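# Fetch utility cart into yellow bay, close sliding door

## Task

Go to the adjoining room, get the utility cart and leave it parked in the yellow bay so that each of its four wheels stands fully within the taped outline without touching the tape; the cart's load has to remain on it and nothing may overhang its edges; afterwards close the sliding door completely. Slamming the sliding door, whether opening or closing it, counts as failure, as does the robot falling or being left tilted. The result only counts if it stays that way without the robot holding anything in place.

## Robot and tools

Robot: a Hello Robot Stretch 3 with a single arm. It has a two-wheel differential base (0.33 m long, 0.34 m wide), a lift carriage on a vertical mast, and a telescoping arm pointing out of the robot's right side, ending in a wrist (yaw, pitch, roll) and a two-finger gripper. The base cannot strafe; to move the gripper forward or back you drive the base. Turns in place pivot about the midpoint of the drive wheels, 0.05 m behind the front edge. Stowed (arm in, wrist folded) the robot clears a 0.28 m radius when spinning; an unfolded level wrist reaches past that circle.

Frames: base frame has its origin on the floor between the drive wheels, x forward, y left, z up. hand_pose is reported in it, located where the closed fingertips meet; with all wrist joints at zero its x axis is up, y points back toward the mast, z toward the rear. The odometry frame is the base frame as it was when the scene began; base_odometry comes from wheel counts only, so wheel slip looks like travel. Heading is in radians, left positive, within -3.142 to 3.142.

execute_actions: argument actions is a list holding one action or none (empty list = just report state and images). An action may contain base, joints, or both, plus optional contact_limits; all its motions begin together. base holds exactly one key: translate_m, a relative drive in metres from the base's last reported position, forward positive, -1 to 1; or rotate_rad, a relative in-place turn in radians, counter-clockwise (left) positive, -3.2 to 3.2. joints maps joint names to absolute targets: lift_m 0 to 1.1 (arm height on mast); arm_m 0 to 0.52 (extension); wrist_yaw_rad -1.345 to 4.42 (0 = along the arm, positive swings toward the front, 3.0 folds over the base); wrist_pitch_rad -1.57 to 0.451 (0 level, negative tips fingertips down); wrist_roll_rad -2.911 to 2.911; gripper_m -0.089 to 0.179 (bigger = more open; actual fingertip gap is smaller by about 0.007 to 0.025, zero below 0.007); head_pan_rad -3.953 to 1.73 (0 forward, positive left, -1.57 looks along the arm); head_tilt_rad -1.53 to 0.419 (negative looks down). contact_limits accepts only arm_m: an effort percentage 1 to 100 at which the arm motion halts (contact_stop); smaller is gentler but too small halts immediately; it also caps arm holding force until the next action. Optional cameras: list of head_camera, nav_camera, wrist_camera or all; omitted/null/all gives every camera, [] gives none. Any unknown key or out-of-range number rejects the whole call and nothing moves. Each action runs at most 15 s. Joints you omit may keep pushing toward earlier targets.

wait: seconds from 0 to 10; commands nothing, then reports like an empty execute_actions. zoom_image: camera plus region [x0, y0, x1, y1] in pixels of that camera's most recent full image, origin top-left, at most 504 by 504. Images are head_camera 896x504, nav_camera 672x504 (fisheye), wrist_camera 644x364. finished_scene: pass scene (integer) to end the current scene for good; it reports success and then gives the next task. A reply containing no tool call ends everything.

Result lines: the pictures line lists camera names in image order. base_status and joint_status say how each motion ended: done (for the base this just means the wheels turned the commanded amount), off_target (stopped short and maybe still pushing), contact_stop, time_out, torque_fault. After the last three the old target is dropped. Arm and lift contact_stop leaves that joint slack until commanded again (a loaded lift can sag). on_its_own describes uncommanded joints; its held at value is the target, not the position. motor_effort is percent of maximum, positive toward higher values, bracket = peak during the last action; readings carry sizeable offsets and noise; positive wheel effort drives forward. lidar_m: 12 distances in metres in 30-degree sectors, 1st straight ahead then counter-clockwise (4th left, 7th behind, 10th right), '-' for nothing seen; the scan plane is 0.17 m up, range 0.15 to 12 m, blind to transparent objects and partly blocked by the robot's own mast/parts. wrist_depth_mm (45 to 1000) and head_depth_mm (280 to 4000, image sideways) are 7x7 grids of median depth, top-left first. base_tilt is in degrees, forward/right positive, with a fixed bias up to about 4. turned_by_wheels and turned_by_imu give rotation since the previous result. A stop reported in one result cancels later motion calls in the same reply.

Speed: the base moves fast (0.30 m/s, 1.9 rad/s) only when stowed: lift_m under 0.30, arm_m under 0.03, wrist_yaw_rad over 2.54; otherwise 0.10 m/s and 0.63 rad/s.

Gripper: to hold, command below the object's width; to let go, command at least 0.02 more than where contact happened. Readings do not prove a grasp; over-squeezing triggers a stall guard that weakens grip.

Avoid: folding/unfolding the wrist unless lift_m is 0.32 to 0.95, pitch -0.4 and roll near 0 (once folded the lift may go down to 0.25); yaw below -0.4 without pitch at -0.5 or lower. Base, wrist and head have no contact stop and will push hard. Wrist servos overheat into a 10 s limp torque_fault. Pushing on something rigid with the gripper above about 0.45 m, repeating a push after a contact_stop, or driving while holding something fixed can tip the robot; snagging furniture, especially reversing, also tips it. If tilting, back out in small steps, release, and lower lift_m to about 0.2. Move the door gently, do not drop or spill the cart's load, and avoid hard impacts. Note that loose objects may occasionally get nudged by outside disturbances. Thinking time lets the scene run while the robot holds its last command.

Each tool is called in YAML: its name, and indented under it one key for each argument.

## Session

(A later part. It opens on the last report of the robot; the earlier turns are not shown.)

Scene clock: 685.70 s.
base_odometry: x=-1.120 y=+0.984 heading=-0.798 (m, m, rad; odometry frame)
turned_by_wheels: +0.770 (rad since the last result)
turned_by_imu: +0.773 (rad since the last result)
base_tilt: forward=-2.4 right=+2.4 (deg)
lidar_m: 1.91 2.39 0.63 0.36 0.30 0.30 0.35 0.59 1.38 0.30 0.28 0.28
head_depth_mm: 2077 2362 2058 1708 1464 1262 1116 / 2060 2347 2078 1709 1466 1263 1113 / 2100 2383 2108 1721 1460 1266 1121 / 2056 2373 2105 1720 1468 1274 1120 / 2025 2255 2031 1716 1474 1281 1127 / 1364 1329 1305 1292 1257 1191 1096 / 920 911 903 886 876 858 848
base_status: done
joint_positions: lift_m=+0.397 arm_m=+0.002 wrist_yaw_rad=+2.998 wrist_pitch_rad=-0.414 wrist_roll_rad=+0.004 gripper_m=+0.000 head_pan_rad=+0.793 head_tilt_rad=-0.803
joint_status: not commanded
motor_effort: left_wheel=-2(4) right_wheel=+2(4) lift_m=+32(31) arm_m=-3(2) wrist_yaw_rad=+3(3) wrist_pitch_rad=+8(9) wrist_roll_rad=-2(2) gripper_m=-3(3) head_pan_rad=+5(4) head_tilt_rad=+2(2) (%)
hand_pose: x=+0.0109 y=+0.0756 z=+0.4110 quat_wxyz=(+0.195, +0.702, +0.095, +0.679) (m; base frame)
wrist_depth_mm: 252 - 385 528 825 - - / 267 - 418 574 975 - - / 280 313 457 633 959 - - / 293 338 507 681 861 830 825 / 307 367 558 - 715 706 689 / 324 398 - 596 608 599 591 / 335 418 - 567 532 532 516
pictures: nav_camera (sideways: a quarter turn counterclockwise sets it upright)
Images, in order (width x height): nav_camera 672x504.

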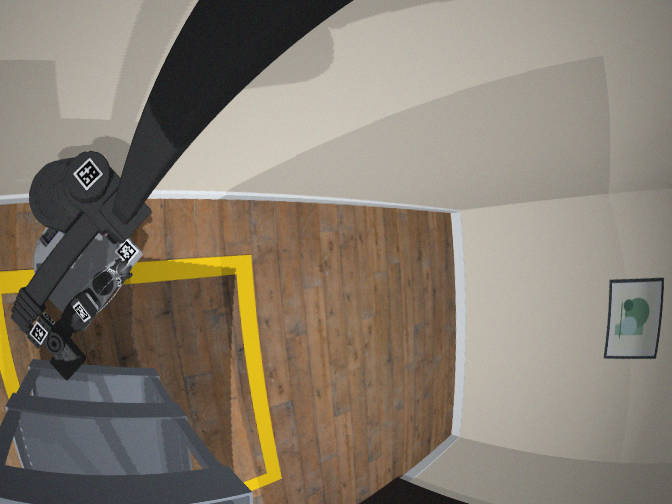

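execute_actions:
  actions:
    - {"base":{"rotate_rad":0.77},"joints":{"head_pan_rad":-0.5,"head_tilt_rad":-0.7}}

Scene clock: 688.73 s.
base_odometry: x=-1.120 y=+0.984 heading=-0.028 (m, m, rad; odometry frame)
turned_by_wheels: +0.770 (rad since the last result)
turned_by_imu: +0.773 (rad since the last result)
base_tilt: forward=-2.4 right=+2.4 (deg)
lidar_m: 1.39 0.45 0.32 0.30 0.31 0.41 1.03 0.35 0.28 0.28 0.30 2.27
head_depth_mm: 1959 2087 2245 1878 1563 1324 1147 / 2233 2430 2425 1895 1568 1328 1152 / 2410 2746 2451 1905 1570 1339 1150 / 2306 2586 2445 1914 1561 1335 1159 / 2200 2466 2437 1935 1579 1342 1150 / 2097 2308 2440 1913 1594 1338 1156 / 1986 2213 2381 1959 1593 1353 1171
base_status: done
joint_positions: lift_m=+0.397 arm_m=+0.002 wrist_yaw_rad=+2.998 wrist_pitch_rad=-0.414 wrist_roll_rad=+0.004 gripper_m=+0.000 head_pan_rad=-0.493 head_tilt_rad=-0.705
joint_status: all done
motor_effort: left_wheel=-1(4) right_wheel=+2(3) lift_m=+31(31) arm_m=-3(3) wrist_yaw_rad=+2(3) wrist_pitch_rad=+8(8) wrist_roll_rad=-2(1) gripper_m=-3(2) head_pan_rad=-4(51) head_tilt_rad=+3(16) (%)
hand_pose: x=+0.0109 y=+0.0756 z=+0.4110 quat_wxyz=(+0.195, +0.702, +0.095, +0.679) (m; base frame)
wrist_depth_mm: 286 - 309 323 342 361 382 / 309 - 338 355 376 403 428 / 333 349 374 397 421 450 486 / 366 387 418 437 479 514 563 / 410 433 467 - 554 581 634 / 461 500 - 574 588 594 589 / 513 535 - 558 528 526 519
pictures: head_camera (sideways: a quarter turn clockwise sets it upright), nav_camera (sideways: a quarter turn counterclockwise sets it upright), wrist_camera
Images, in order (width x height): head_camera 896x504, nav_camera 672x504, wrist_camera 644x364.

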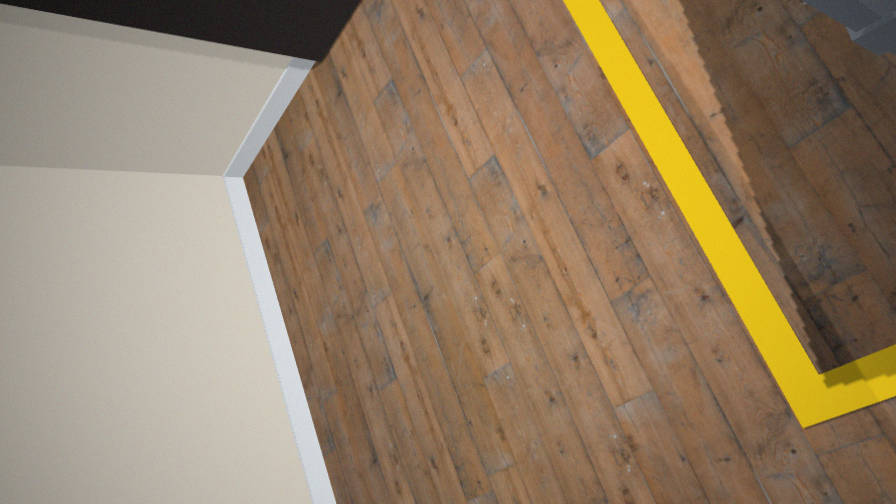

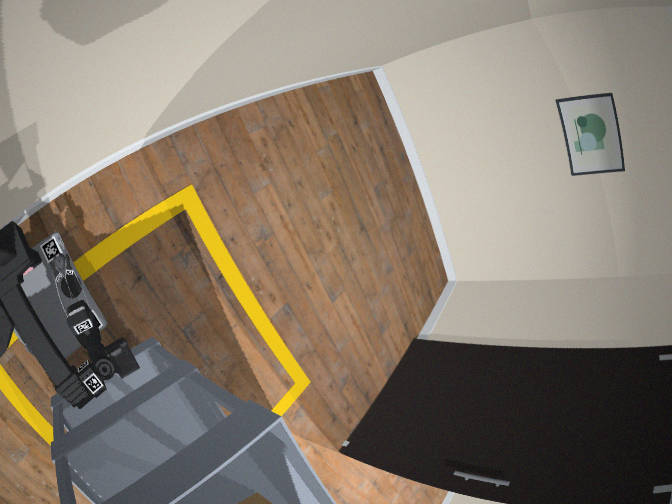

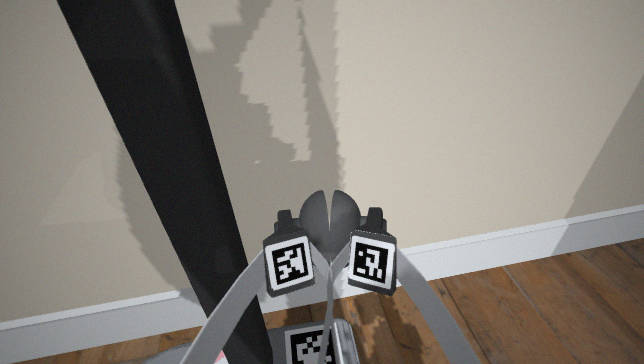

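execute_actions:
  actions:
    - {"joints":{"lift_m":0.27}}
  cameras: []

execute_actions:
  actions:
    - {"base":{"translate_m":0.5}}
  cameras: []

execute_actions:
  actions:
    - {"base":{"rotate_rad":-0.70}}
  cameras: []

execute_actions:
  actions:
    - {"base":{"translate_m":1.0},"joints":{"head_pan_rad":0.0,"head_tilt_rad":-0.6}}
  cameras: []

execute_actions:
  actions:
    - {"base":{"translate_m":1.0}}

Scene clock: 701.80 s.
base_odometry: x=-1.120 y=+0.984 heading=-0.028 (m, m, rad; odometry frame)
turned_by_wheels: +0.000 (rad since the last result)
turned_by_imu: +0.001 (rad since the last result)
base_tilt: forward=-2.4 right=+2.3 (deg)
lidar_m: 1.39 0.45 0.32 0.30 0.31 0.41 1.03 0.35 0.28 0.28 0.30 2.27
head_depth_mm: 1954 2103 2233 1880 1541 1326 1141 / 2194 2414 2423 1889 1563 1330 1150 / 2418 2724 2438 1909 1562 1327 1153 / 2314 2596 2485 1920 1567 1329 1161 / 2205 2500 2475 1928 1584 1336 1157 / 2104 2326 2464 1937 1584 1336 1164 / 1996 2204 2395 1933 1607 1345 1176
base_status: not commanded
joint_positions: lift_m=+0.271 arm_m=+0.002 wrist_yaw_rad=+2.998 wrist_pitch_rad=-0.415 wrist_roll_rad=+0.004 gripper_m=+0.000 head_pan_rad=-0.493 head_tilt_rad=-0.705
joint_status: all done
motor_effort: left_wheel=-2(1) right_wheel=+2(1) lift_m=+7(30) arm_m=-3(2) wrist_yaw_rad=+3(2) wrist_pitch_rad=+9(9) wrist_roll_rad=-2(2) gripper_m=-3(3) head_pan_rad=-4(5) head_tilt_rad=+3(3) (%)
hand_pose: x=+0.0109 y=+0.0754 z=+0.2842 quat_wxyz=(+0.195, +0.702, +0.096, +0.679) (m; base frame)
wrist_depth_mm: 284 - 310 325 340 361 385 / 309 - 340 355 378 402 426 / 336 348 376 396 422 454 486 / 369 387 421 439 472 507 538 / 412 427 457 - 516 528 519 / 441 455 - - 456 454 446 / - - - - 404 397 391
pictures: none
No camera images: the call's "cameras" was empty. Leave "cameras" out to get every camera's image.

Scene clock: 705.03 s.
base_odometry: x=-0.620 y=+0.970 heading=-0.028 (m, m, rad; odometry frame)
turned_by_wheels: +0.000 (rad since the last result)
turned_by_imu: -0.001 (rad since the last result)
base_tilt: forward=-2.3 right=+2.4 (deg)
lidar_m: 1.49 0.48 0.34 0.32 0.33 0.44 1.09 0.46 0.50 1.65 1.69 1.99
head_depth_mm: 1944 2108 2241 1891 1561 1319 1146 / 2079 2295 2398 1901 1555 1319 1152 / 1927 2204 2348 1903 1564 1339 1161 / 1831 2096 2257 1910 1581 1338 1149 / 1756 1951 2201 1912 1582 1337 1160 / 1654 1833 2082 1941 1587 1340 1168 / 1578 1742 1958 1952 1588 1354 1173
base_status: done
joint_positions: lift_m=+0.271 arm_m=+0.002 wrist_yaw_rad=+2.999 wrist_pitch_rad=-0.415 wrist_roll_rad=+0.004 gripper_m=+0.000 head_pan_rad=-0.493 head_tilt_rad=-0.704
joint_status: not commanded
motor_effort: left_wheel=-1(4) right_wheel=+1(7) lift_m=+7(7) arm_m=-3(3) wrist_yaw_rad=+2(2) wrist_pitch_rad=+9(9) wrist_roll_rad=-1(2) gripper_m=-3(3) head_pan_rad=-4(4) head_tilt_rad=+2(3) (%)
hand_pose: x=+0.0107 y=+0.0755 z=+0.2842 quat_wxyz=(+0.195, +0.701, +0.096, +0.679) (m; base frame)
wrist_depth_mm: 303 - 328 345 361 383 407 / 326 - 361 381 399 425 453 / 357 371 397 418 447 479 516 / 393 409 446 465 495 527 571 / 432 451 482 - 533 527 519 / 463 483 - - 448 451 445 / - - - - 402 399 391
pictures: none
No camera images: the call's "cameras" was empty. Leave "cameras" out to get every camera's image.

Scene clock: 706.73 s.
base_odometry: x=-0.620 y=+0.970 heading=-0.728 (m, m, rad; odometry frame)
turned_by_wheels: -0.700 (rad since the last result)
turned_by_imu: -0.700 (rad since the last result)
base_tilt: forward=-2.3 right=+2.4 (deg)
lidar_m: 1.96 1.90 0.60 0.37 0.32 0.32 0.39 0.71 0.50 0.46 1.65 1.65
head_depth_mm: 1331 1484 1745 1874 1559 1318 1152 / 1367 1547 1757 1904 1568 1324 1149 / 1424 1606 1838 1914 1560 1332 1151 / 1478 1666 1905 1905 1581 1331 1154 / 1534 1743 2015 1898 1586 1344 1163 / 1589 1844 2164 1931 1584 1347 1169 / 1696 1952 2262 1948 1590 1347 1171
base_status: done
joint_positions: lift_m=+0.271 arm_m=+0.002 wrist_yaw_rad=+2.999 wrist_pitch_rad=-0.415 wrist_roll_rad=+0.004 gripper_m=+0.000 head_pan_rad=-0.493 head_tilt_rad=-0.704
joint_status: not commanded
motor_effort: left_wheel=+1(6) right_wheel=-2(6) lift_m=+8(8) arm_m=-3(3) wrist_yaw_rad=+2(2) wrist_pitch_rad=+9(9) wrist_roll_rad=-2(2) gripper_m=-2(3) head_pan_rad=-4(4) head_tilt_rad=+2(2) (%)
hand_pose: x=+0.0107 y=+0.0755 z=+0.2842 quat_wxyz=(+0.195, +0.701, +0.096, +0.679) (m; base frame)
wrist_depth_mm: 266 - 391 520 753 - - / 281 - 425 563 835 - - / 295 327 465 609 767 790 777 / 310 355 510 628 651 630 622 / 325 388 536 - 537 528 522 / 339 390 - - 453 452 446 / - - - - 403 395 394
pictures: none
No camera images: the call's "cameras" was empty. Leave "cameras" out to get every camera's image.

Scene clock: 711.77 s.
base_odometry: x=+0.127 y=+0.305 heading=-0.728 (m, m, rad; odometry frame)
turned_by_wheels: +0.000 (rad since the last result)
turned_by_imu: -0.001 (rad since the last result)
base_tilt: forward=-2.4 right=+2.4 (deg)
lidar_m: 1.23 1.16 1.16 1.12 1.00 1.00 1.19 1.14 1.17 1.10 0.98 0.98
head_depth_mm: 973 1054 1145 1269 1403 1402 1196 / 1052 1153 1268 1419 1556 1403 1201 / 1155 1269 1424 1598 1688 1413 1207 / 1252 1384 1547 1751 1714 1419 1203 / 1186 1306 1433 1610 1677 1418 1201 / 1098 1193 1313 1457 1594 1425 1217 / 1020 1108 1202 1332 1461 1431 1219
base_status: done
joint_positions: lift_m=+0.271 arm_m=+0.002 wrist_yaw_rad=+2.999 wrist_pitch_rad=-0.415 wrist_roll_rad=+0.004 gripper_m=+0.000 head_pan_rad=-0.007 head_tilt_rad=-0.605
joint_status: all done
motor_effort: left_wheel=+2(7) right_wheel=-2(5) lift_m=+8(8) arm_m=-2(3) wrist_yaw_rad=+1(1) wrist_pitch_rad=+9(9) wrist_roll_rad=-2(2) gripper_m=-2(3) head_pan_rad=+4(40) head_tilt_rad=+3(13) (%)
hand_pose: x=+0.0107 y=+0.0755 z=+0.2842 quat_wxyz=(+0.195, +0.701, +0.096, +0.679) (m; base frame)
wrist_depth_mm: 760 - - - - - 894 / 822 - - - - - 902 / 822 852 856 828 809 797 774 / 701 685 665 670 642 641 621 / 568 563 558 - 538 528 524 / 489 509 - - 454 456 444 / - - - - 401 398 395
pictures: none
No camera images: the call's "cameras" was empty. Leave "cameras" out to get every camera's image.

Scene clock: 716.80 s.
base_odometry: x=+0.874 y=-0.360 heading=-0.728 (m, m, rad; odometry frame)
turned_by_wheels: +0.000 (rad since the last result)
turned_by_imu: -0.001 (rad since the last result)
base_tilt: forward=-2.3 right=+2.4 (deg)
lidar_m: 0.43 0.42 0.42 0.50 0.92 1.67 1.99 2.00 0.56 0.40 0.36 0.36
head_depth_mm: 312 339 370 408 455 514 590 / 339 371 409 456 515 593 695 / 372 410 458 518 594 699 848 / 411 460 516 587 686 816 994 / 410 451 500 557 631 733 866 / 381 415 455 504 565 642 745 / 355 383 419 460 510 574 653
base_status: done
joint_positions: lift_m=+0.271 arm_m=+0.002 wrist_yaw_rad=+2.999 wrist_pitch_rad=-0.415 wrist_roll_rad=+0.004 gripper_m=+0.000 head_pan_rad=-0.007 head_tilt_rad=-0.605
joint_status: not commanded
motor_effort: left_wheel=+1(8) right_wheel=-2(5) lift_m=+8(8) arm_m=-2(3) wrist_yaw_rad=+1(1) wrist_pitch_rad=+9(9) wrist_roll_rad=-2(2) gripper_m=-4(2) head_pan_rad=+4(4) head_tilt_rad=+3(3) (%)
hand_pose: x=+0.0107 y=+0.0755 z=+0.2842 quat_wxyz=(+0.195, +0.701, +0.096, +0.679) (m; base frame)
wrist_depth_mm: - - 702 548 450 384 333 / - - 773 601 487 411 353 / 895 854 801 657 531 439 377 / 701 691 670 661 573 472 404 / 576 558 565 - 539 500 423 / 487 504 - - 449 456 437 / - - - - 401 399 393
pictures: head_camera (sideways: a quarter turn clockwise sets it upright), nav_camera (sideways: a quarter turn counterclockwise sets it upright), wrist_camera
Images, in order (width x height): head_camera 896x504, nav_camera 672x504, wrist_camera 644x364.

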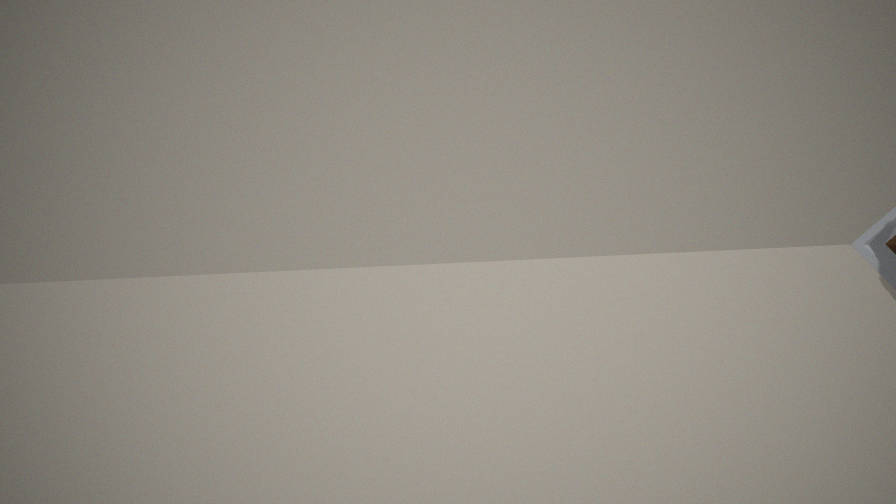

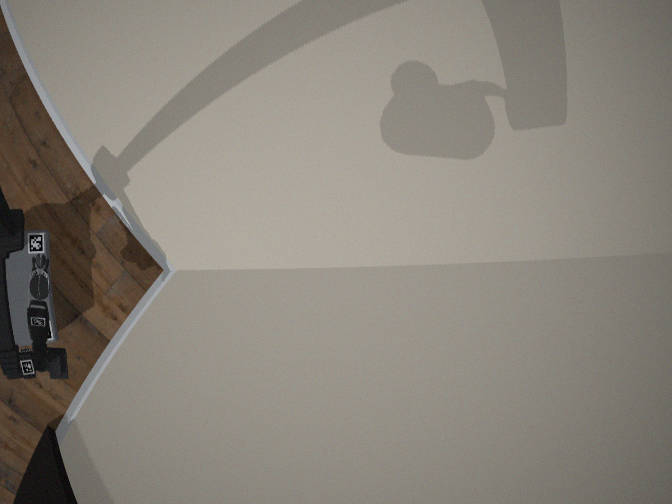

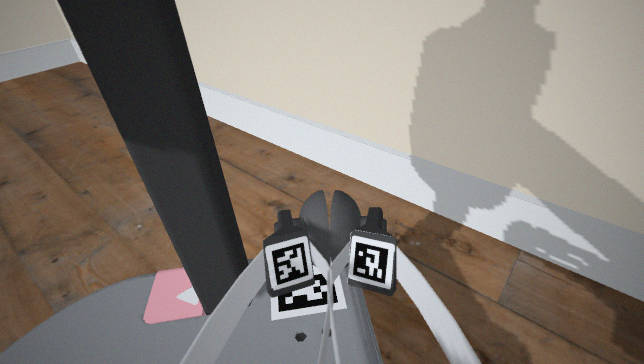

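execute_actions:
  actions:
    - {"base":{"translate_m":0.13},"joints":{"lift_m":0.33}}
  cameras: []

Scene clock: 724.70 s.
base_odometry: x=+0.971 y=-0.447 heading=-0.727 (m, m, rad; odometry frame)
turned_by_wheels: +0.000 (rad since the last result)
turned_by_imu: +0.000 (rad since the last result)
base_tilt: forward=-2.4 right=+2.4 (deg)
lidar_m: 0.32 0.33 0.33 0.39 0.71 1.76 2.09 2.11 0.51 0.31 0.27 0.27
head_depth_mm: - - - 297 330 372 427 / - - 298 330 373 429 504 / - 299 332 376 431 507 615 / 299 333 377 433 503 601 748 / 309 339 375 420 477 552 650 / 289 312 343 379 426 485 560 / - 291 315 347 384 430 492
base_status: done
joint_positions: lift_m=+0.329 arm_m=+0.002 wrist_yaw_rad=+2.999 wrist_pitch_rad=-0.415 wrist_roll_rad=+0.004 gripper_m=+0.000 head_pan_rad=-0.007 head_tilt_rad=-0.604
joint_status: all done
motor_effort: left_wheel=+2(7) right_wheel=-3(6) lift_m=+33(36) arm_m=-3(3) wrist_yaw_rad=+2(2) wrist_pitch_rad=+9(9) wrist_roll_rad=-2(2) gripper_m=-3(3) head_pan_rad=+4(5) head_tilt_rad=+3(3) (%)
hand_pose: x=+0.0107 y=+0.0754 z=+0.3425 quat_wxyz=(+0.195, +0.701, +0.096, +0.679) (m; base frame)
wrist_depth_mm: - - 545 428 354 302 262 / - - 608 474 383 323 278 / - 987 683 532 420 349 296 / 800 791 713 595 462 376 318 / 659 656 651 - 490 414 341 / 556 550 - - 509 441 368 / 481 - - - 463 446 386
pictures: none
No camera images: the call's "cameras" was empty. Leave "cameras" out to get every camera's image.

execute_actions:
  actions:
    - {"base":{"rotate_rad":-2.30},"joints":{"head_tilt_rad":-1.0,"head_pan_rad":0.2}}

Scene clock: 731.17 s.
base_odometry: x=+0.971 y=-0.447 heading=-3.027 (m, m, rad; odometry frame)
turned_by_wheels: -2.300 (rad since the last result)
turned_by_imu: -2.307 (rad since the last result)
base_tilt: forward=-2.3 right=+2.4 (deg)
lidar_m: 0.60 0.35 0.27 0.27 0.29 0.33 0.33 0.35 0.52 1.76 1.89 2.10
head_depth_mm: 2292 1948 1683 1468 1312 1184 1081 / 2177 1898 1670 1485 1316 1194 1086 / 910 1144 1536 1485 1332 1201 1105 / 621 722 866 1074 1297 1200 1112 / 496 590 707 865 1045 1165 1116 / 478 530 586 653 738 850 999 / 405 437 476 518 572 635 715
base_status: done
joint_positions: lift_m=+0.329 arm_m=+0.002 wrist_yaw_rad=+2.999 wrist_pitch_rad=-0.415 wrist_roll_rad=+0.004 gripper_m=+0.000 head_pan_rad=+0.193 head_tilt_rad=-0.987
joint_status: all done
motor_effort: left_wheel=+2(5) right_wheel=-2(4) lift_m=+33(33) arm_m=-3(2) wrist_yaw_rad=+1(1) wrist_pitch_rad=+10(9) wrist_roll_rad=-2(1) gripper_m=-3(2) head_pan_rad=+4(25) head_tilt_rad=-7(38) (%)
hand_pose: x=+0.0107 y=+0.0754 z=+0.3425 quat_wxyz=(+0.195, +0.701, +0.096, +0.679) (m; base frame)
wrist_depth_mm: 281 - 288 291 293 297 298 / 310 - 316 317 323 328 332 / 342 346 350 352 360 361 370 / 374 386 394 395 405 406 412 / 402 440 437 - 460 467 470 / 396 477 - - 498 501 499 / 385 - - - 461 451 451
pictures: head_camera (sideways: a quarter turn clockwise sets it upright), nav_camera (sideways: a quarter turn counterclockwise sets it upright), wrist_camera
Images, in order (width x height): head_camera 896x504, nav_camera 672x504, wrist_camera 644x364.

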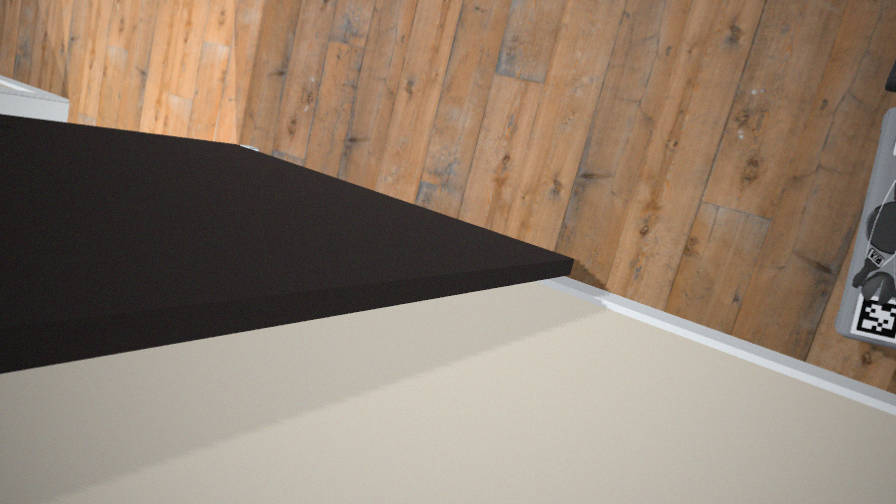

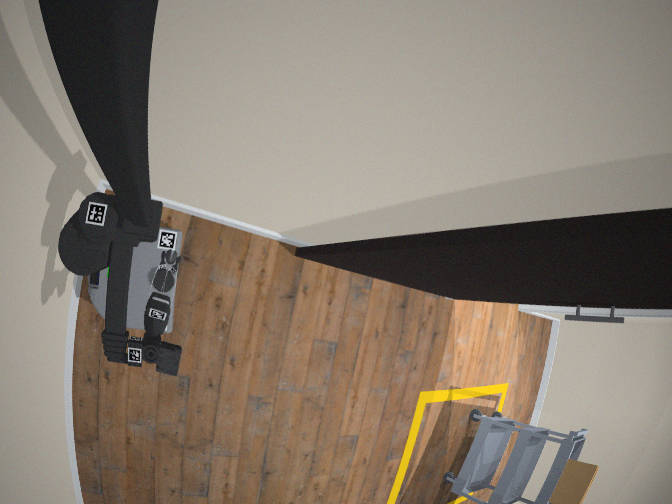

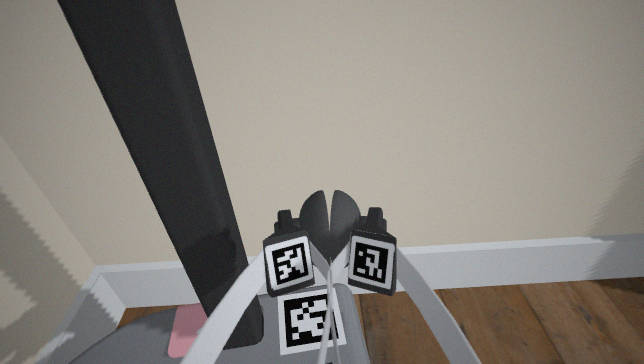

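execute_actions:
  actions:
    - {"base":{"rotate_rad":2.88},"joints":{"lift_m":0.29,"head_pan_rad":-2.2,"head_tilt_rad":-1.0}}

Scene clock: 754.77 s.
base_odometry: x=+0.971 y=-0.447 heading=-0.147 (m, m, rad; odometry frame)
turned_by_wheels: +2.880 (rad since the last result)
turned_by_imu: +2.881 (rad since the last result)
base_tilt: forward=-2.3 right=+2.4 (deg)
lidar_m: 0.33 0.33 0.40 0.78 1.77 2.16 2.11 0.48 0.30 0.27 0.27 0.33
head_depth_mm: 485 577 714 1150 1308 1188 - / 420 522 689 919 1278 1203 - / 371 448 565 764 1189 1221 - / 331 392 479 615 859 1149 - / 301 349 416 514 675 926 1076 / 289 314 367 443 557 746 1059 / - 291 329 388 473 605 841
base_status: done
joint_positions: lift_m=+0.291 arm_m=+0.002 wrist_yaw_rad=+2.999 wrist_pitch_rad=-0.415 wrist_roll_rad=+0.004 gripper_m=+0.000 head_pan_rad=-2.193 head_tilt_rad=-0.988
joint_status: all done
motor_effort: left_wheel=-1(6) right_wheel=+1(6) lift_m=+8(30) arm_m=-3(4) wrist_yaw_rad=+1(1) wrist_pitch_rad=+9(9) wrist_roll_rad=-2(1) gripper_m=-3(3) head_pan_rad=-4(50) head_tilt_rad=-7(7) (%)
hand_pose: x=+0.0107 y=+0.0754 z=+0.3040 quat_wxyz=(+0.195, +0.701, +0.096, +0.679) (m; base frame)
wrist_depth_mm: - - - - 562 390 299 / - - - - 599 404 308 / 950 894 910 871 631 424 320 / 742 729 696 700 628 444 331 / 600 595 604 - 563 454 341 / 509 519 - - 473 451 351 / 451 - - - 422 418 354
pictures: head_camera (sideways: a quarter turn clockwise sets it upright), nav_camera (sideways: a quarter turn counterclockwise sets it upright), wrist_camera
Images, in order (width x height): head_camera 896x504, nav_camera 672x504, wrist_camera 644x364.

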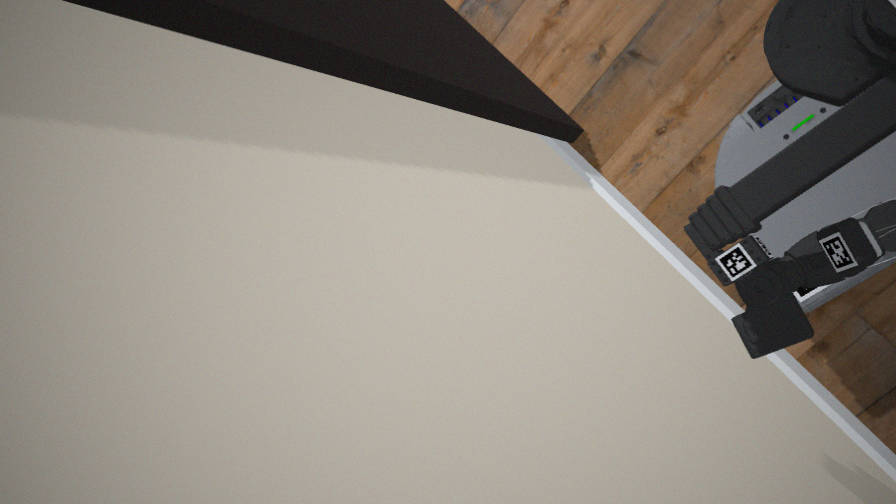

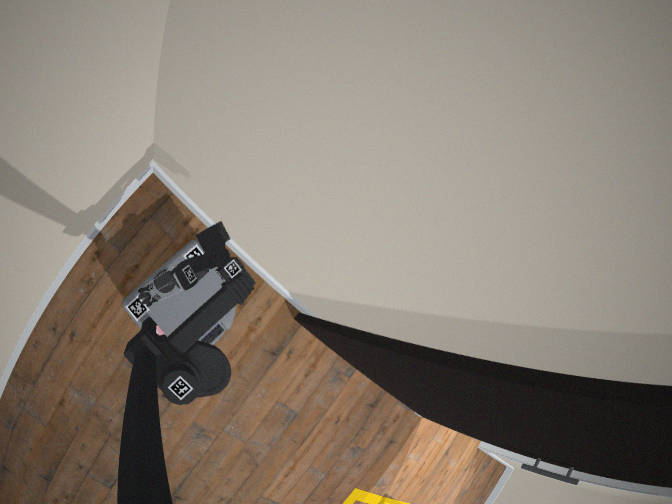

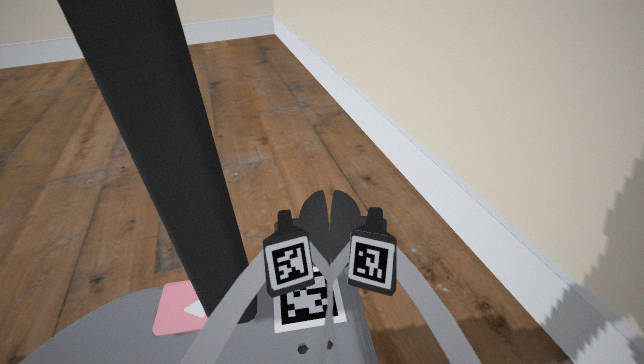

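execute_actions:
  actions:
    - {"base":{"translate_m":-0.36}}
  cameras: []

execute_actions:
  actions:
    - {"base":{"rotate_rad":0.12},"joints":{"lift_m":0.33,"head_pan_rad":-1.9,"head_tilt_rad":-1.2}}

Scene clock: 764.23 s.
base_odometry: x=+0.615 y=-0.394 heading=-0.148 (m, m, rad; odometry frame)
turned_by_wheels: +0.000 (rad since the last result)
turned_by_imu: +0.001 (rad since the last result)
base_tilt: forward=-2.3 right=+2.4 (deg)
lidar_m: 0.68 0.68 0.83 1.63 1.70 1.80 1.75 0.49 0.32 0.33 0.34 0.41
head_depth_mm: 493 638 898 1401 1315 1187 - / 428 533 700 1026 1303 1202 - / 378 457 576 778 1210 1226 - / 338 399 489 628 877 1216 - / 306 355 423 525 767 1145 1075 / 289 320 393 540 693 937 1084 / - 338 410 485 592 758 1030
base_status: done
joint_positions: lift_m=+0.291 arm_m=+0.002 wrist_yaw_rad=+2.999 wrist_pitch_rad=-0.415 wrist_roll_rad=+0.004 gripper_m=+0.000 head_pan_rad=-2.193 head_tilt_rad=-0.988
joint_status: not commanded
motor_effort: left_wheel=-1(7) right_wheel=+1(4) lift_m=+7(8) arm_m=-3(3) wrist_yaw_rad=+2(1) wrist_pitch_rad=+9(9) wrist_roll_rad=-2(2) gripper_m=-3(2) head_pan_rad=-4(4) head_tilt_rad=-7(7) (%)
hand_pose: x=+0.0107 y=+0.0754 z=+0.3040 quat_wxyz=(+0.195, +0.701, +0.096, +0.679) (m; base frame)
wrist_depth_mm: - - - - - 797 616 / - - - - - 836 632 / 940 910 887 850 852 789 649 / 742 723 703 694 673 660 631 / 605 588 598 - 563 553 546 / 511 521 - - 479 478 468 / 455 - - - 422 417 412
pictures: none
No camera images: the call's "cameras" was empty. Leave "cameras" out to get every camera's image.

Scene clock: 765.40 s.
base_odometry: x=+0.615 y=-0.394 heading=-0.028 (m, m, rad; odometry frame)
turned_by_wheels: +0.120 (rad since the last result)
turned_by_imu: +0.120 (rad since the last result)
base_tilt: forward=-2.4 right=+2.3 (deg)
lidar_m: 0.68 0.70 0.92 1.69 1.73 1.76 1.75 0.42 0.32 0.33 0.34 0.45
head_depth_mm: 339 442 632 1118 1240 - - / 320 411 570 941 1254 - - / 330 410 549 825 1258 - 1078 / 355 442 587 875 1249 1160 1097 / 338 417 541 779 1214 1171 1105 / 323 394 506 700 1147 1176 1110 / 309 374 471 638 989 1186 1111
base_status: done
joint_positions: lift_m=+0.329 arm_m=+0.002 wrist_yaw_rad=+2.999 wrist_pitch_rad=-0.415 wrist_roll_rad=+0.004 gripper_m=+0.000 head_pan_rad=-1.907 head_tilt_rad=-1.185
joint_status: all done
motor_effort: left_wheel=-2(6) right_wheel=+2(6) lift_m=+33(35) arm_m=-3(3) wrist_yaw_rad=+1(1) wrist_pitch_rad=+10(10) wrist_roll_rad=-2(2) gripper_m=-2(2) head_pan_rad=+5(30) head_tilt_rad=-9(30) (%)
hand_pose: x=+0.0107 y=+0.0754 z=+0.3425 quat_wxyz=(+0.195, +0.701, +0.096, +0.679) (m; base frame)
wrist_depth_mm: - - - - - 915 674 / - - - - - 937 681 / - 980 974 962 930 875 696 / 805 803 772 756 744 732 680 / 658 647 660 - 622 605 598 / 557 553 - - 524 519 515 / 483 - - - 460 454 451
pictures: head_camera (sideways: a quarter turn clockwise sets it upright), nav_camera (sideways: a quarter turn counterclockwise sets it upright), wrist_camera
Images, in order (width x height): head_camera 896x504, nav_camera 672x504, wrist_camera 644x364.

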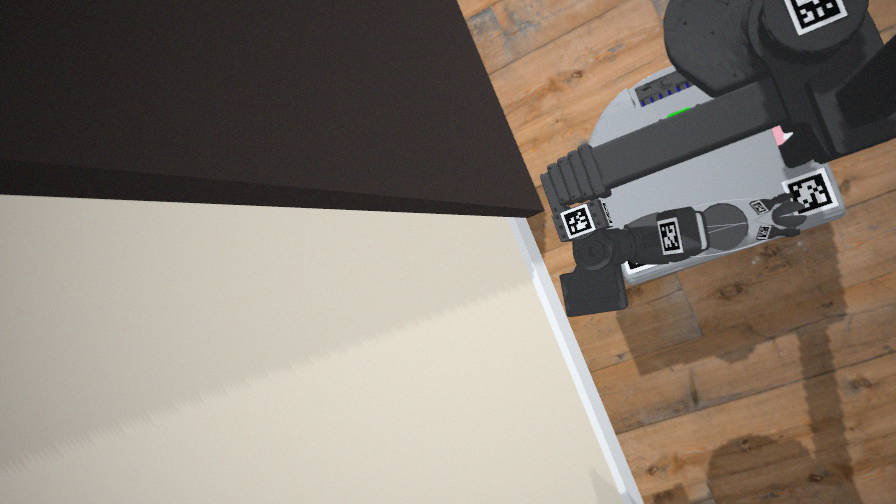

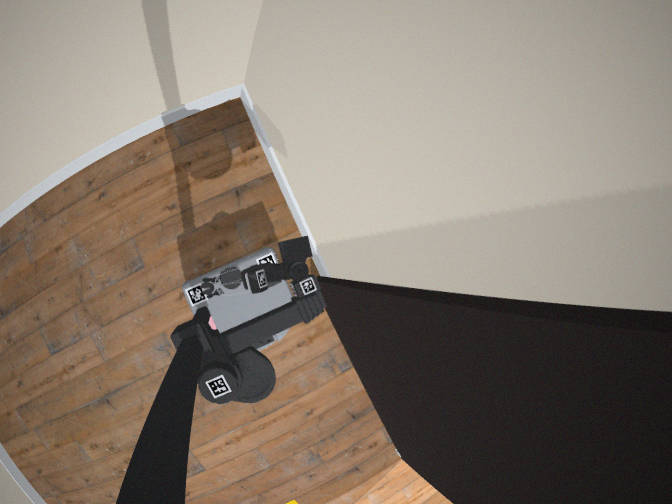

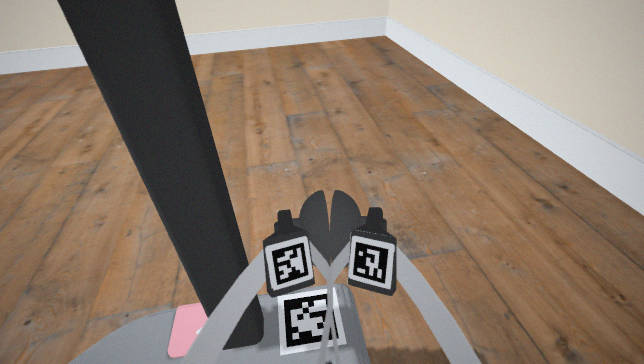

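execute_actions:
  actions:
    - {"base":{"translate_m":0.03}}
  cameras: []

execute_actions:
  actions:
    - {"joints":{"arm_m":0.14},"contact_limits":{"arm_m":15}}

Scene clock: 773.60 s.
base_odometry: x=+0.645 y=-0.395 heading=-0.028 (m, m, rad; odometry frame)
turned_by_wheels: +0.000 (rad since the last result)
turned_by_imu: +0.000 (rad since the last result)
base_tilt: forward=-2.3 right=+2.4 (deg)
lidar_m: 0.65 0.66 0.88 1.70 1.74 1.79 1.78 0.41 0.33 0.33 0.34 0.45
head_depth_mm: 336 438 628 1110 1227 - - / 329 407 567 930 1257 - - / 371 457 594 870 1270 - 1082 / 353 440 583 868 1246 1164 1102 / 337 415 540 772 1215 1172 1104 / 321 392 502 699 1146 1183 1103 / 307 372 469 637 987 1181 1107
base_status: done
joint_positions: lift_m=+0.329 arm_m=+0.002 wrist_yaw_rad=+2.999 wrist_pitch_rad=-0.415 wrist_roll_rad=+0.004 gripper_m=+0.000 head_pan_rad=-1.907 head_tilt_rad=-1.185
joint_status: not commanded
motor_effort: left_wheel=-2(3) right_wheel=+2(4) lift_m=+33(33) arm_m=-3(2) wrist_yaw_rad=+1(1) wrist_pitch_rad=+10(9) wrist_roll_rad=-1(2) gripper_m=-3(2) head_pan_rad=+4(3) head_tilt_rad=-8(9) (%)
hand_pose: x=+0.0107 y=+0.0754 z=+0.3425 quat_wxyz=(+0.195, +0.701, +0.096, +0.679) (m; base frame)
wrist_depth_mm: - - - - - 874 640 / - - - - - 900 650 / - 983 967 956 917 860 668 / 794 790 769 761 744 722 669 / 660 645 656 - 621 603 595 / 558 553 - - 518 520 511 / 478 - - - 459 455 446
pictures: none
No camera images: the call's "cameras" was empty. Leave "cameras" out to get every camera's image.

Scene clock: 775.70 s.
base_odometry: x=+0.645 y=-0.395 heading=-0.028 (m, m, rad; odometry frame)
turned_by_wheels: +0.000 (rad since the last result)
turned_by_imu: -0.002 (rad since the last result)
base_tilt: forward=-2.4 right=+2.4 (deg)
lidar_m: 0.65 0.67 0.87 1.70 1.74 1.79 1.78 0.42 0.33 0.33 0.34 0.45
head_depth_mm: 337 440 630 1118 1238 - - / 328 408 569 935 1252 - - / 372 458 597 845 - - 1081 / 354 441 586 795 1245 1163 1094 / 337 416 541 741 1214 1177 1102 / 322 393 502 699 1148 1186 1106 / 308 372 470 638 994 1182 1111
base_status: not commanded
joint_positions: lift_m=+0.329 arm_m=+0.125 wrist_yaw_rad=+3.015 wrist_pitch_rad=-0.416 wrist_roll_rad=+0.003 gripper_m=+0.000 head_pan_rad=-1.906 head_tilt_rad=-1.186
joint_status: arm_m contact_stop (moved +0.123 of +0.138)
on_its_own: arm_m is slack since a contact_stop, until your next command for it (your +0.140 is given up); wrist_yaw_rad is at rest, and its effort (-18) is outside its rest range (-12 to +12)
motor_effort: left_wheel=+0(3) right_wheel=-2(8) lift_m=+33(33) arm_m=+1(16) wrist_yaw_rad=-18(34) wrist_pitch_rad=+10(11) wrist_roll_rad=-2(2) gripper_m=-3(3) head_pan_rad=+5(6) head_tilt_rad=-8(9) (%)
contact_limits: arm_m 15 (drawing in: default 24, maximum 40; extending or still: default 35, maximum 56)
hand_pose: x=+0.0072 y=-0.0473 z=+0.3424 quat_wxyz=(+0.190, +0.701, +0.102, +0.680) (m; base frame)
wrist_depth_mm: - - - - - 910 664 / - - - - - 920 678 / - - 976 947 919 867 688 / 795 780 773 763 751 733 663 / 661 661 - - 618 606 599 / 556 - - - 519 519 516 / 482 - - - 463 457 449
pictures: head_camera (sideways: a quarter turn clockwise sets it upright), nav_camera (sideways: a quarter turn counterclockwise sets it upright), wrist_camera
Images, in order (width x height): head_camera 896x504, nav_camera 672x504, wrist_camera 644x364.

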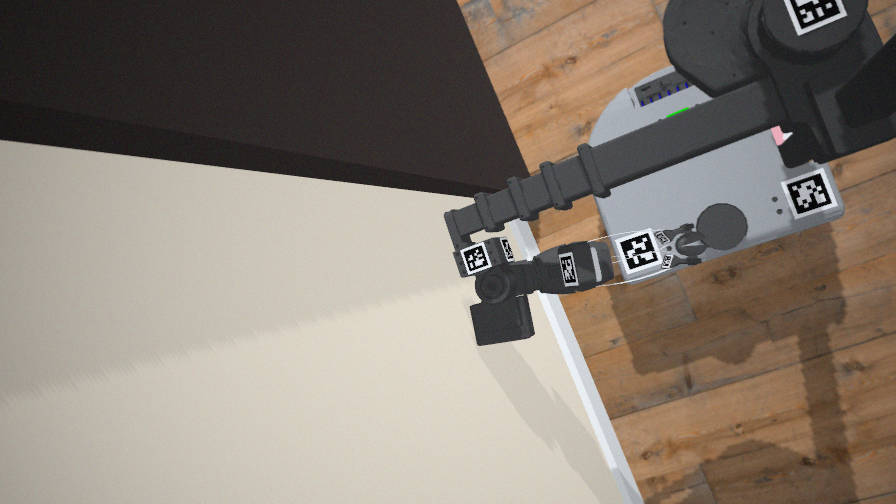

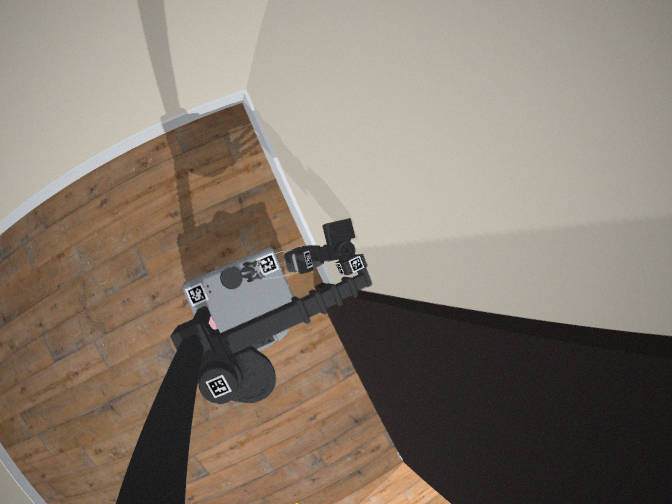

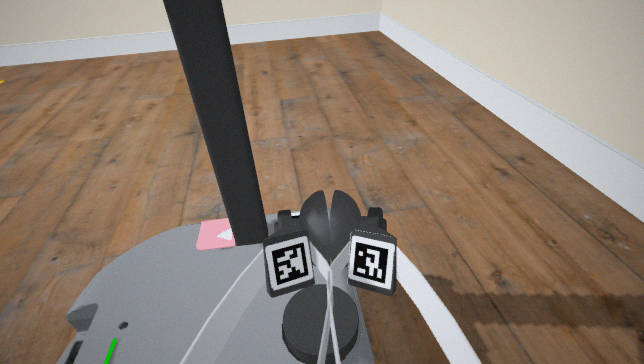

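execute_actions:
  actions:
    - {"joints":{"arm_m":0.108}}
  cameras: []

execute_actions:
  actions:
    - {"base":{"translate_m":-0.12}}

Scene clock: 779.00 s.
base_odometry: x=+0.645 y=-0.395 heading=-0.028 (m, m, rad; odometry frame)
turned_by_wheels: +0.000 (rad since the last result)
turned_by_imu: +0.000 (rad since the last result)
base_tilt: forward=-2.4 right=+2.4 (deg)
lidar_m: 0.65 0.67 0.87 1.70 1.74 1.79 1.78 0.42 0.33 0.33 0.34 0.45
head_depth_mm: 337 438 629 1115 1240 - - / 328 409 568 937 1253 - - / 372 457 597 847 1253 - 1075 / 354 442 584 802 1257 1163 1093 / 337 416 540 752 1226 1173 1107 / 322 393 503 698 1146 1184 1110 / 307 372 470 637 987 1183 1113
base_status: not commanded
joint_positions: lift_m=+0.329 arm_m=+0.108 wrist_yaw_rad=+3.002 wrist_pitch_rad=-0.416 wrist_roll_rad=+0.003 gripper_m=+0.000 head_pan_rad=-1.906 head_tilt_rad=-1.186
joint_status: all done
motor_effort: left_wheel=+0(1) right_wheel=+0(3) lift_m=+33(33) arm_m=-3(1) wrist_yaw_rad=-2(17) wrist_pitch_rad=+10(10) wrist_roll_rad=-1(2) gripper_m=-3(2) head_pan_rad=+2(4) head_tilt_rad=-8(8) (%)
hand_pose: x=+0.0100 y=-0.0308 z=+0.3424 quat_wxyz=(+0.194, +0.701, +0.097, +0.679) (m; base frame)
wrist_depth_mm: - - - - - 871 652 / - - - - - 913 666 / - 993 972 932 930 866 675 / 800 784 771 770 745 726 661 / 662 648 - - 609 609 599 / 559 - - - 514 519 511 / 488 - - - 462 458 450
pictures: none
No camera images: the call's "cameras" was empty. Leave "cameras" out to get every camera's image.

Scene clock: 781.43 s.
base_odometry: x=+0.525 y=-0.391 heading=-0.028 (m, m, rad; odometry frame)
turned_by_wheels: +0.000 (rad since the last result)
turned_by_imu: +0.000 (rad since the last result)
base_tilt: forward=-2.3 right=+2.4 (deg)
lidar_m: 0.77 0.79 1.04 1.69 1.73 1.67 1.66 0.43 0.30 0.29 0.35 0.46
head_depth_mm: 346 451 646 1151 1234 - - / 327 418 583 961 1256 - - / 311 393 532 795 1259 - 1076 / 301 368 489 672 1231 1162 1104 / 295 363 524 767 1229 1173 1102 / 329 401 514 714 1165 1182 1116 / 314 380 480 651 1013 1184 1112
base_status: done
joint_positions: lift_m=+0.329 arm_m=+0.108 wrist_yaw_rad=+3.002 wrist_pitch_rad=-0.416 wrist_roll_rad=+0.003 gripper_m=+0.000 head_pan_rad=-1.906 head_tilt_rad=-1.186
joint_status: not commanded
motor_effort: left_wheel=+0(4) right_wheel=+1(3) lift_m=+33(33) arm_m=-2(3) wrist_yaw_rad=-2(2) wrist_pitch_rad=+10(10) wrist_roll_rad=-2(2) gripper_m=-3(3) head_pan_rad=+5(3) head_tilt_rad=-8(8) (%)
hand_pose: x=+0.0101 y=-0.0308 z=+0.3424 quat_wxyz=(+0.195, +0.701, +0.097, +0.679) (m; base frame)
wrist_depth_mm: - - - - - - 762 / - - - - - - 794 / - - 967 953 920 909 784 / 805 792 768 759 740 732 714 / 659 656 - - 620 607 591 / 555 - - - 515 522 514 / 485 - - - 462 457 450
pictures: head_camera (sideways: a quarter turn clockwise sets it upright), nav_camera (sideways: a quarter turn counterclockwise sets it upright), wrist_camera
Images, in order (width x height): head_camera 896x504, nav_camera 672x504, wrist_camera 644x364.

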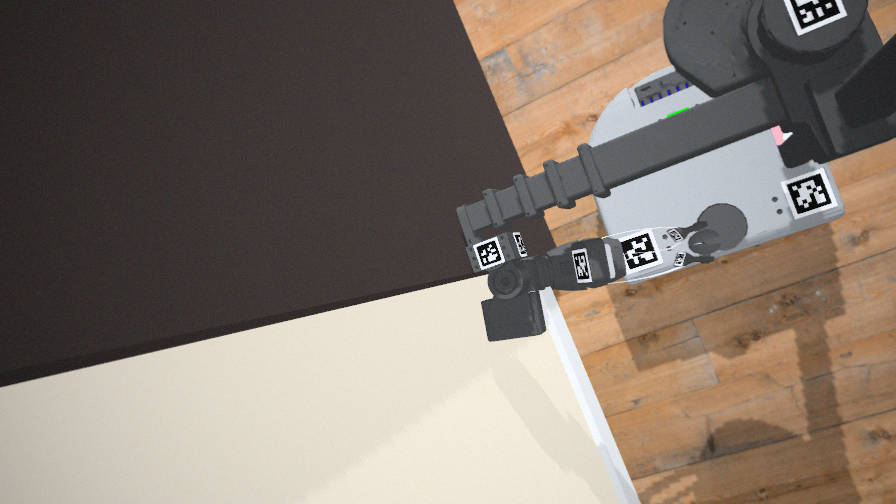

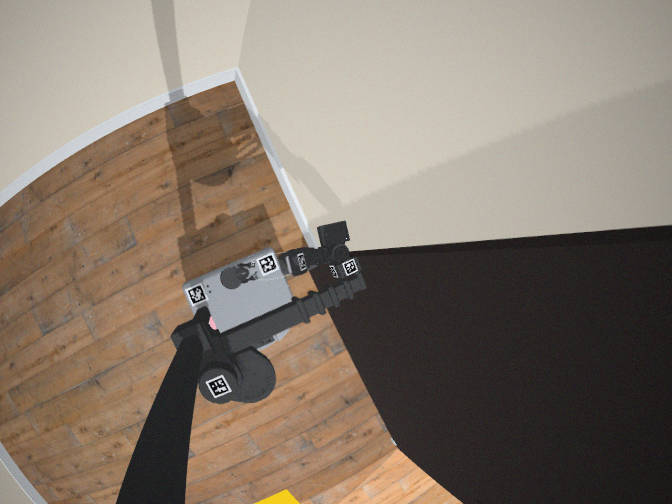

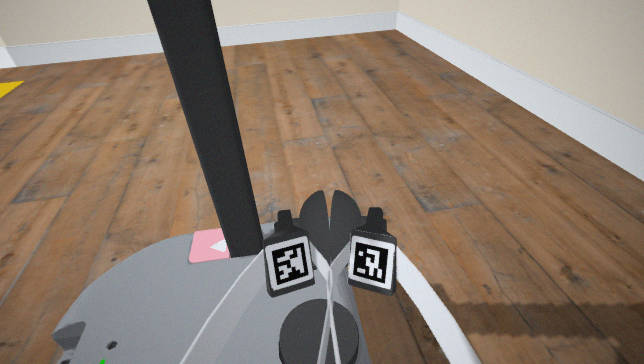

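execute_actions:
  actions:
    - {"base":{"translate_m":-0.1}}

Scene clock: 784.57 s.
base_odometry: x=+0.425 y=-0.389 heading=-0.028 (m, m, rad; odometry frame)
turned_by_wheels: +0.000 (rad since the last result)
turned_by_imu: +0.000 (rad since the last result)
base_tilt: forward=-2.4 right=+2.4 (deg)
lidar_m: 0.87 0.89 1.17 1.68 1.72 1.57 1.56 0.43 0.30 0.29 0.35 0.46
head_depth_mm: 354 461 662 1172 1237 - - / 334 429 598 981 1252 - - / 317 401 544 815 1257 - 1079 / 304 377 500 686 1230 1161 1099 / 297 354 469 744 1230 1179 1104 / 293 379 523 729 1180 1183 1111 / 322 387 489 663 1028 1183 1114
base_status: done
joint_positions: lift_m=+0.329 arm_m=+0.107 wrist_yaw_rad=+3.003 wrist_pitch_rad=-0.407 wrist_roll_rad=+0.003 gripper_m=+0.000 head_pan_rad=-1.906 head_tilt_rad=-1.186
joint_status: not commanded
motor_effort: left_wheel=+0(4) right_wheel=-1(20) lift_m=+33(33) arm_m=+8(9) wrist_yaw_rad=-4(7) wrist_pitch_rad=+5(10) wrist_roll_rad=-2(1) gripper_m=-3(2) head_pan_rad=+4(3) head_tilt_rad=-8(8) (%)
hand_pose: x=+0.0099 y=-0.0289 z=+0.3443 quat_wxyz=(+0.191, +0.702, +0.095, +0.680) (m; base frame)
wrist_depth_mm: - - - - - - 869 / - - - - - - 877 / - - 988 958 945 916 860 / 810 797 776 772 753 740 724 / 671 658 672 - 621 615 604 / 562 - - - 518 528 514 / 489 - - - 463 462 453
pictures: head_camera (sideways: a quarter turn clockwise sets it upright), nav_camera (sideways: a quarter turn counterclockwise sets it upright), wrist_camera
Images, in order (width x height): head_camera 896x504, nav_camera 672x504, wrist_camera 644x364.

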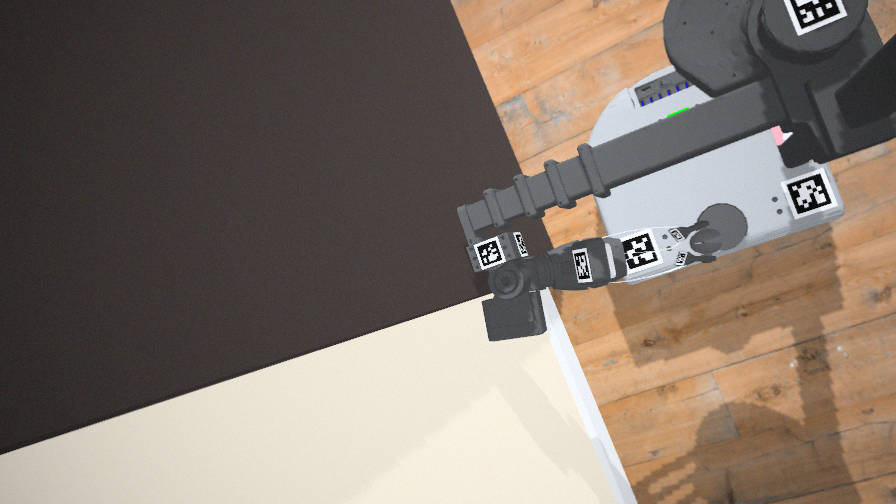

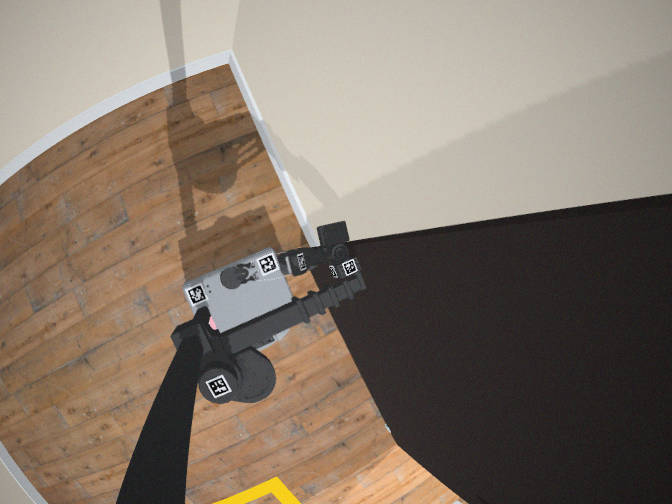

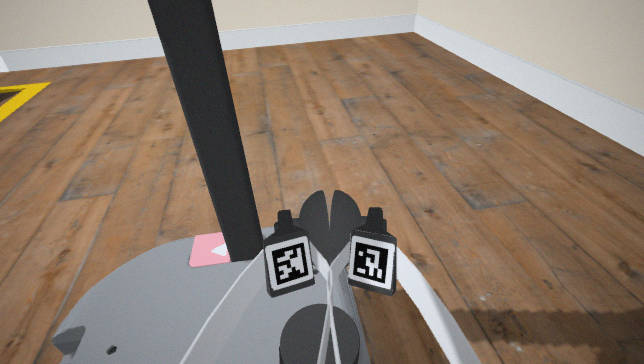

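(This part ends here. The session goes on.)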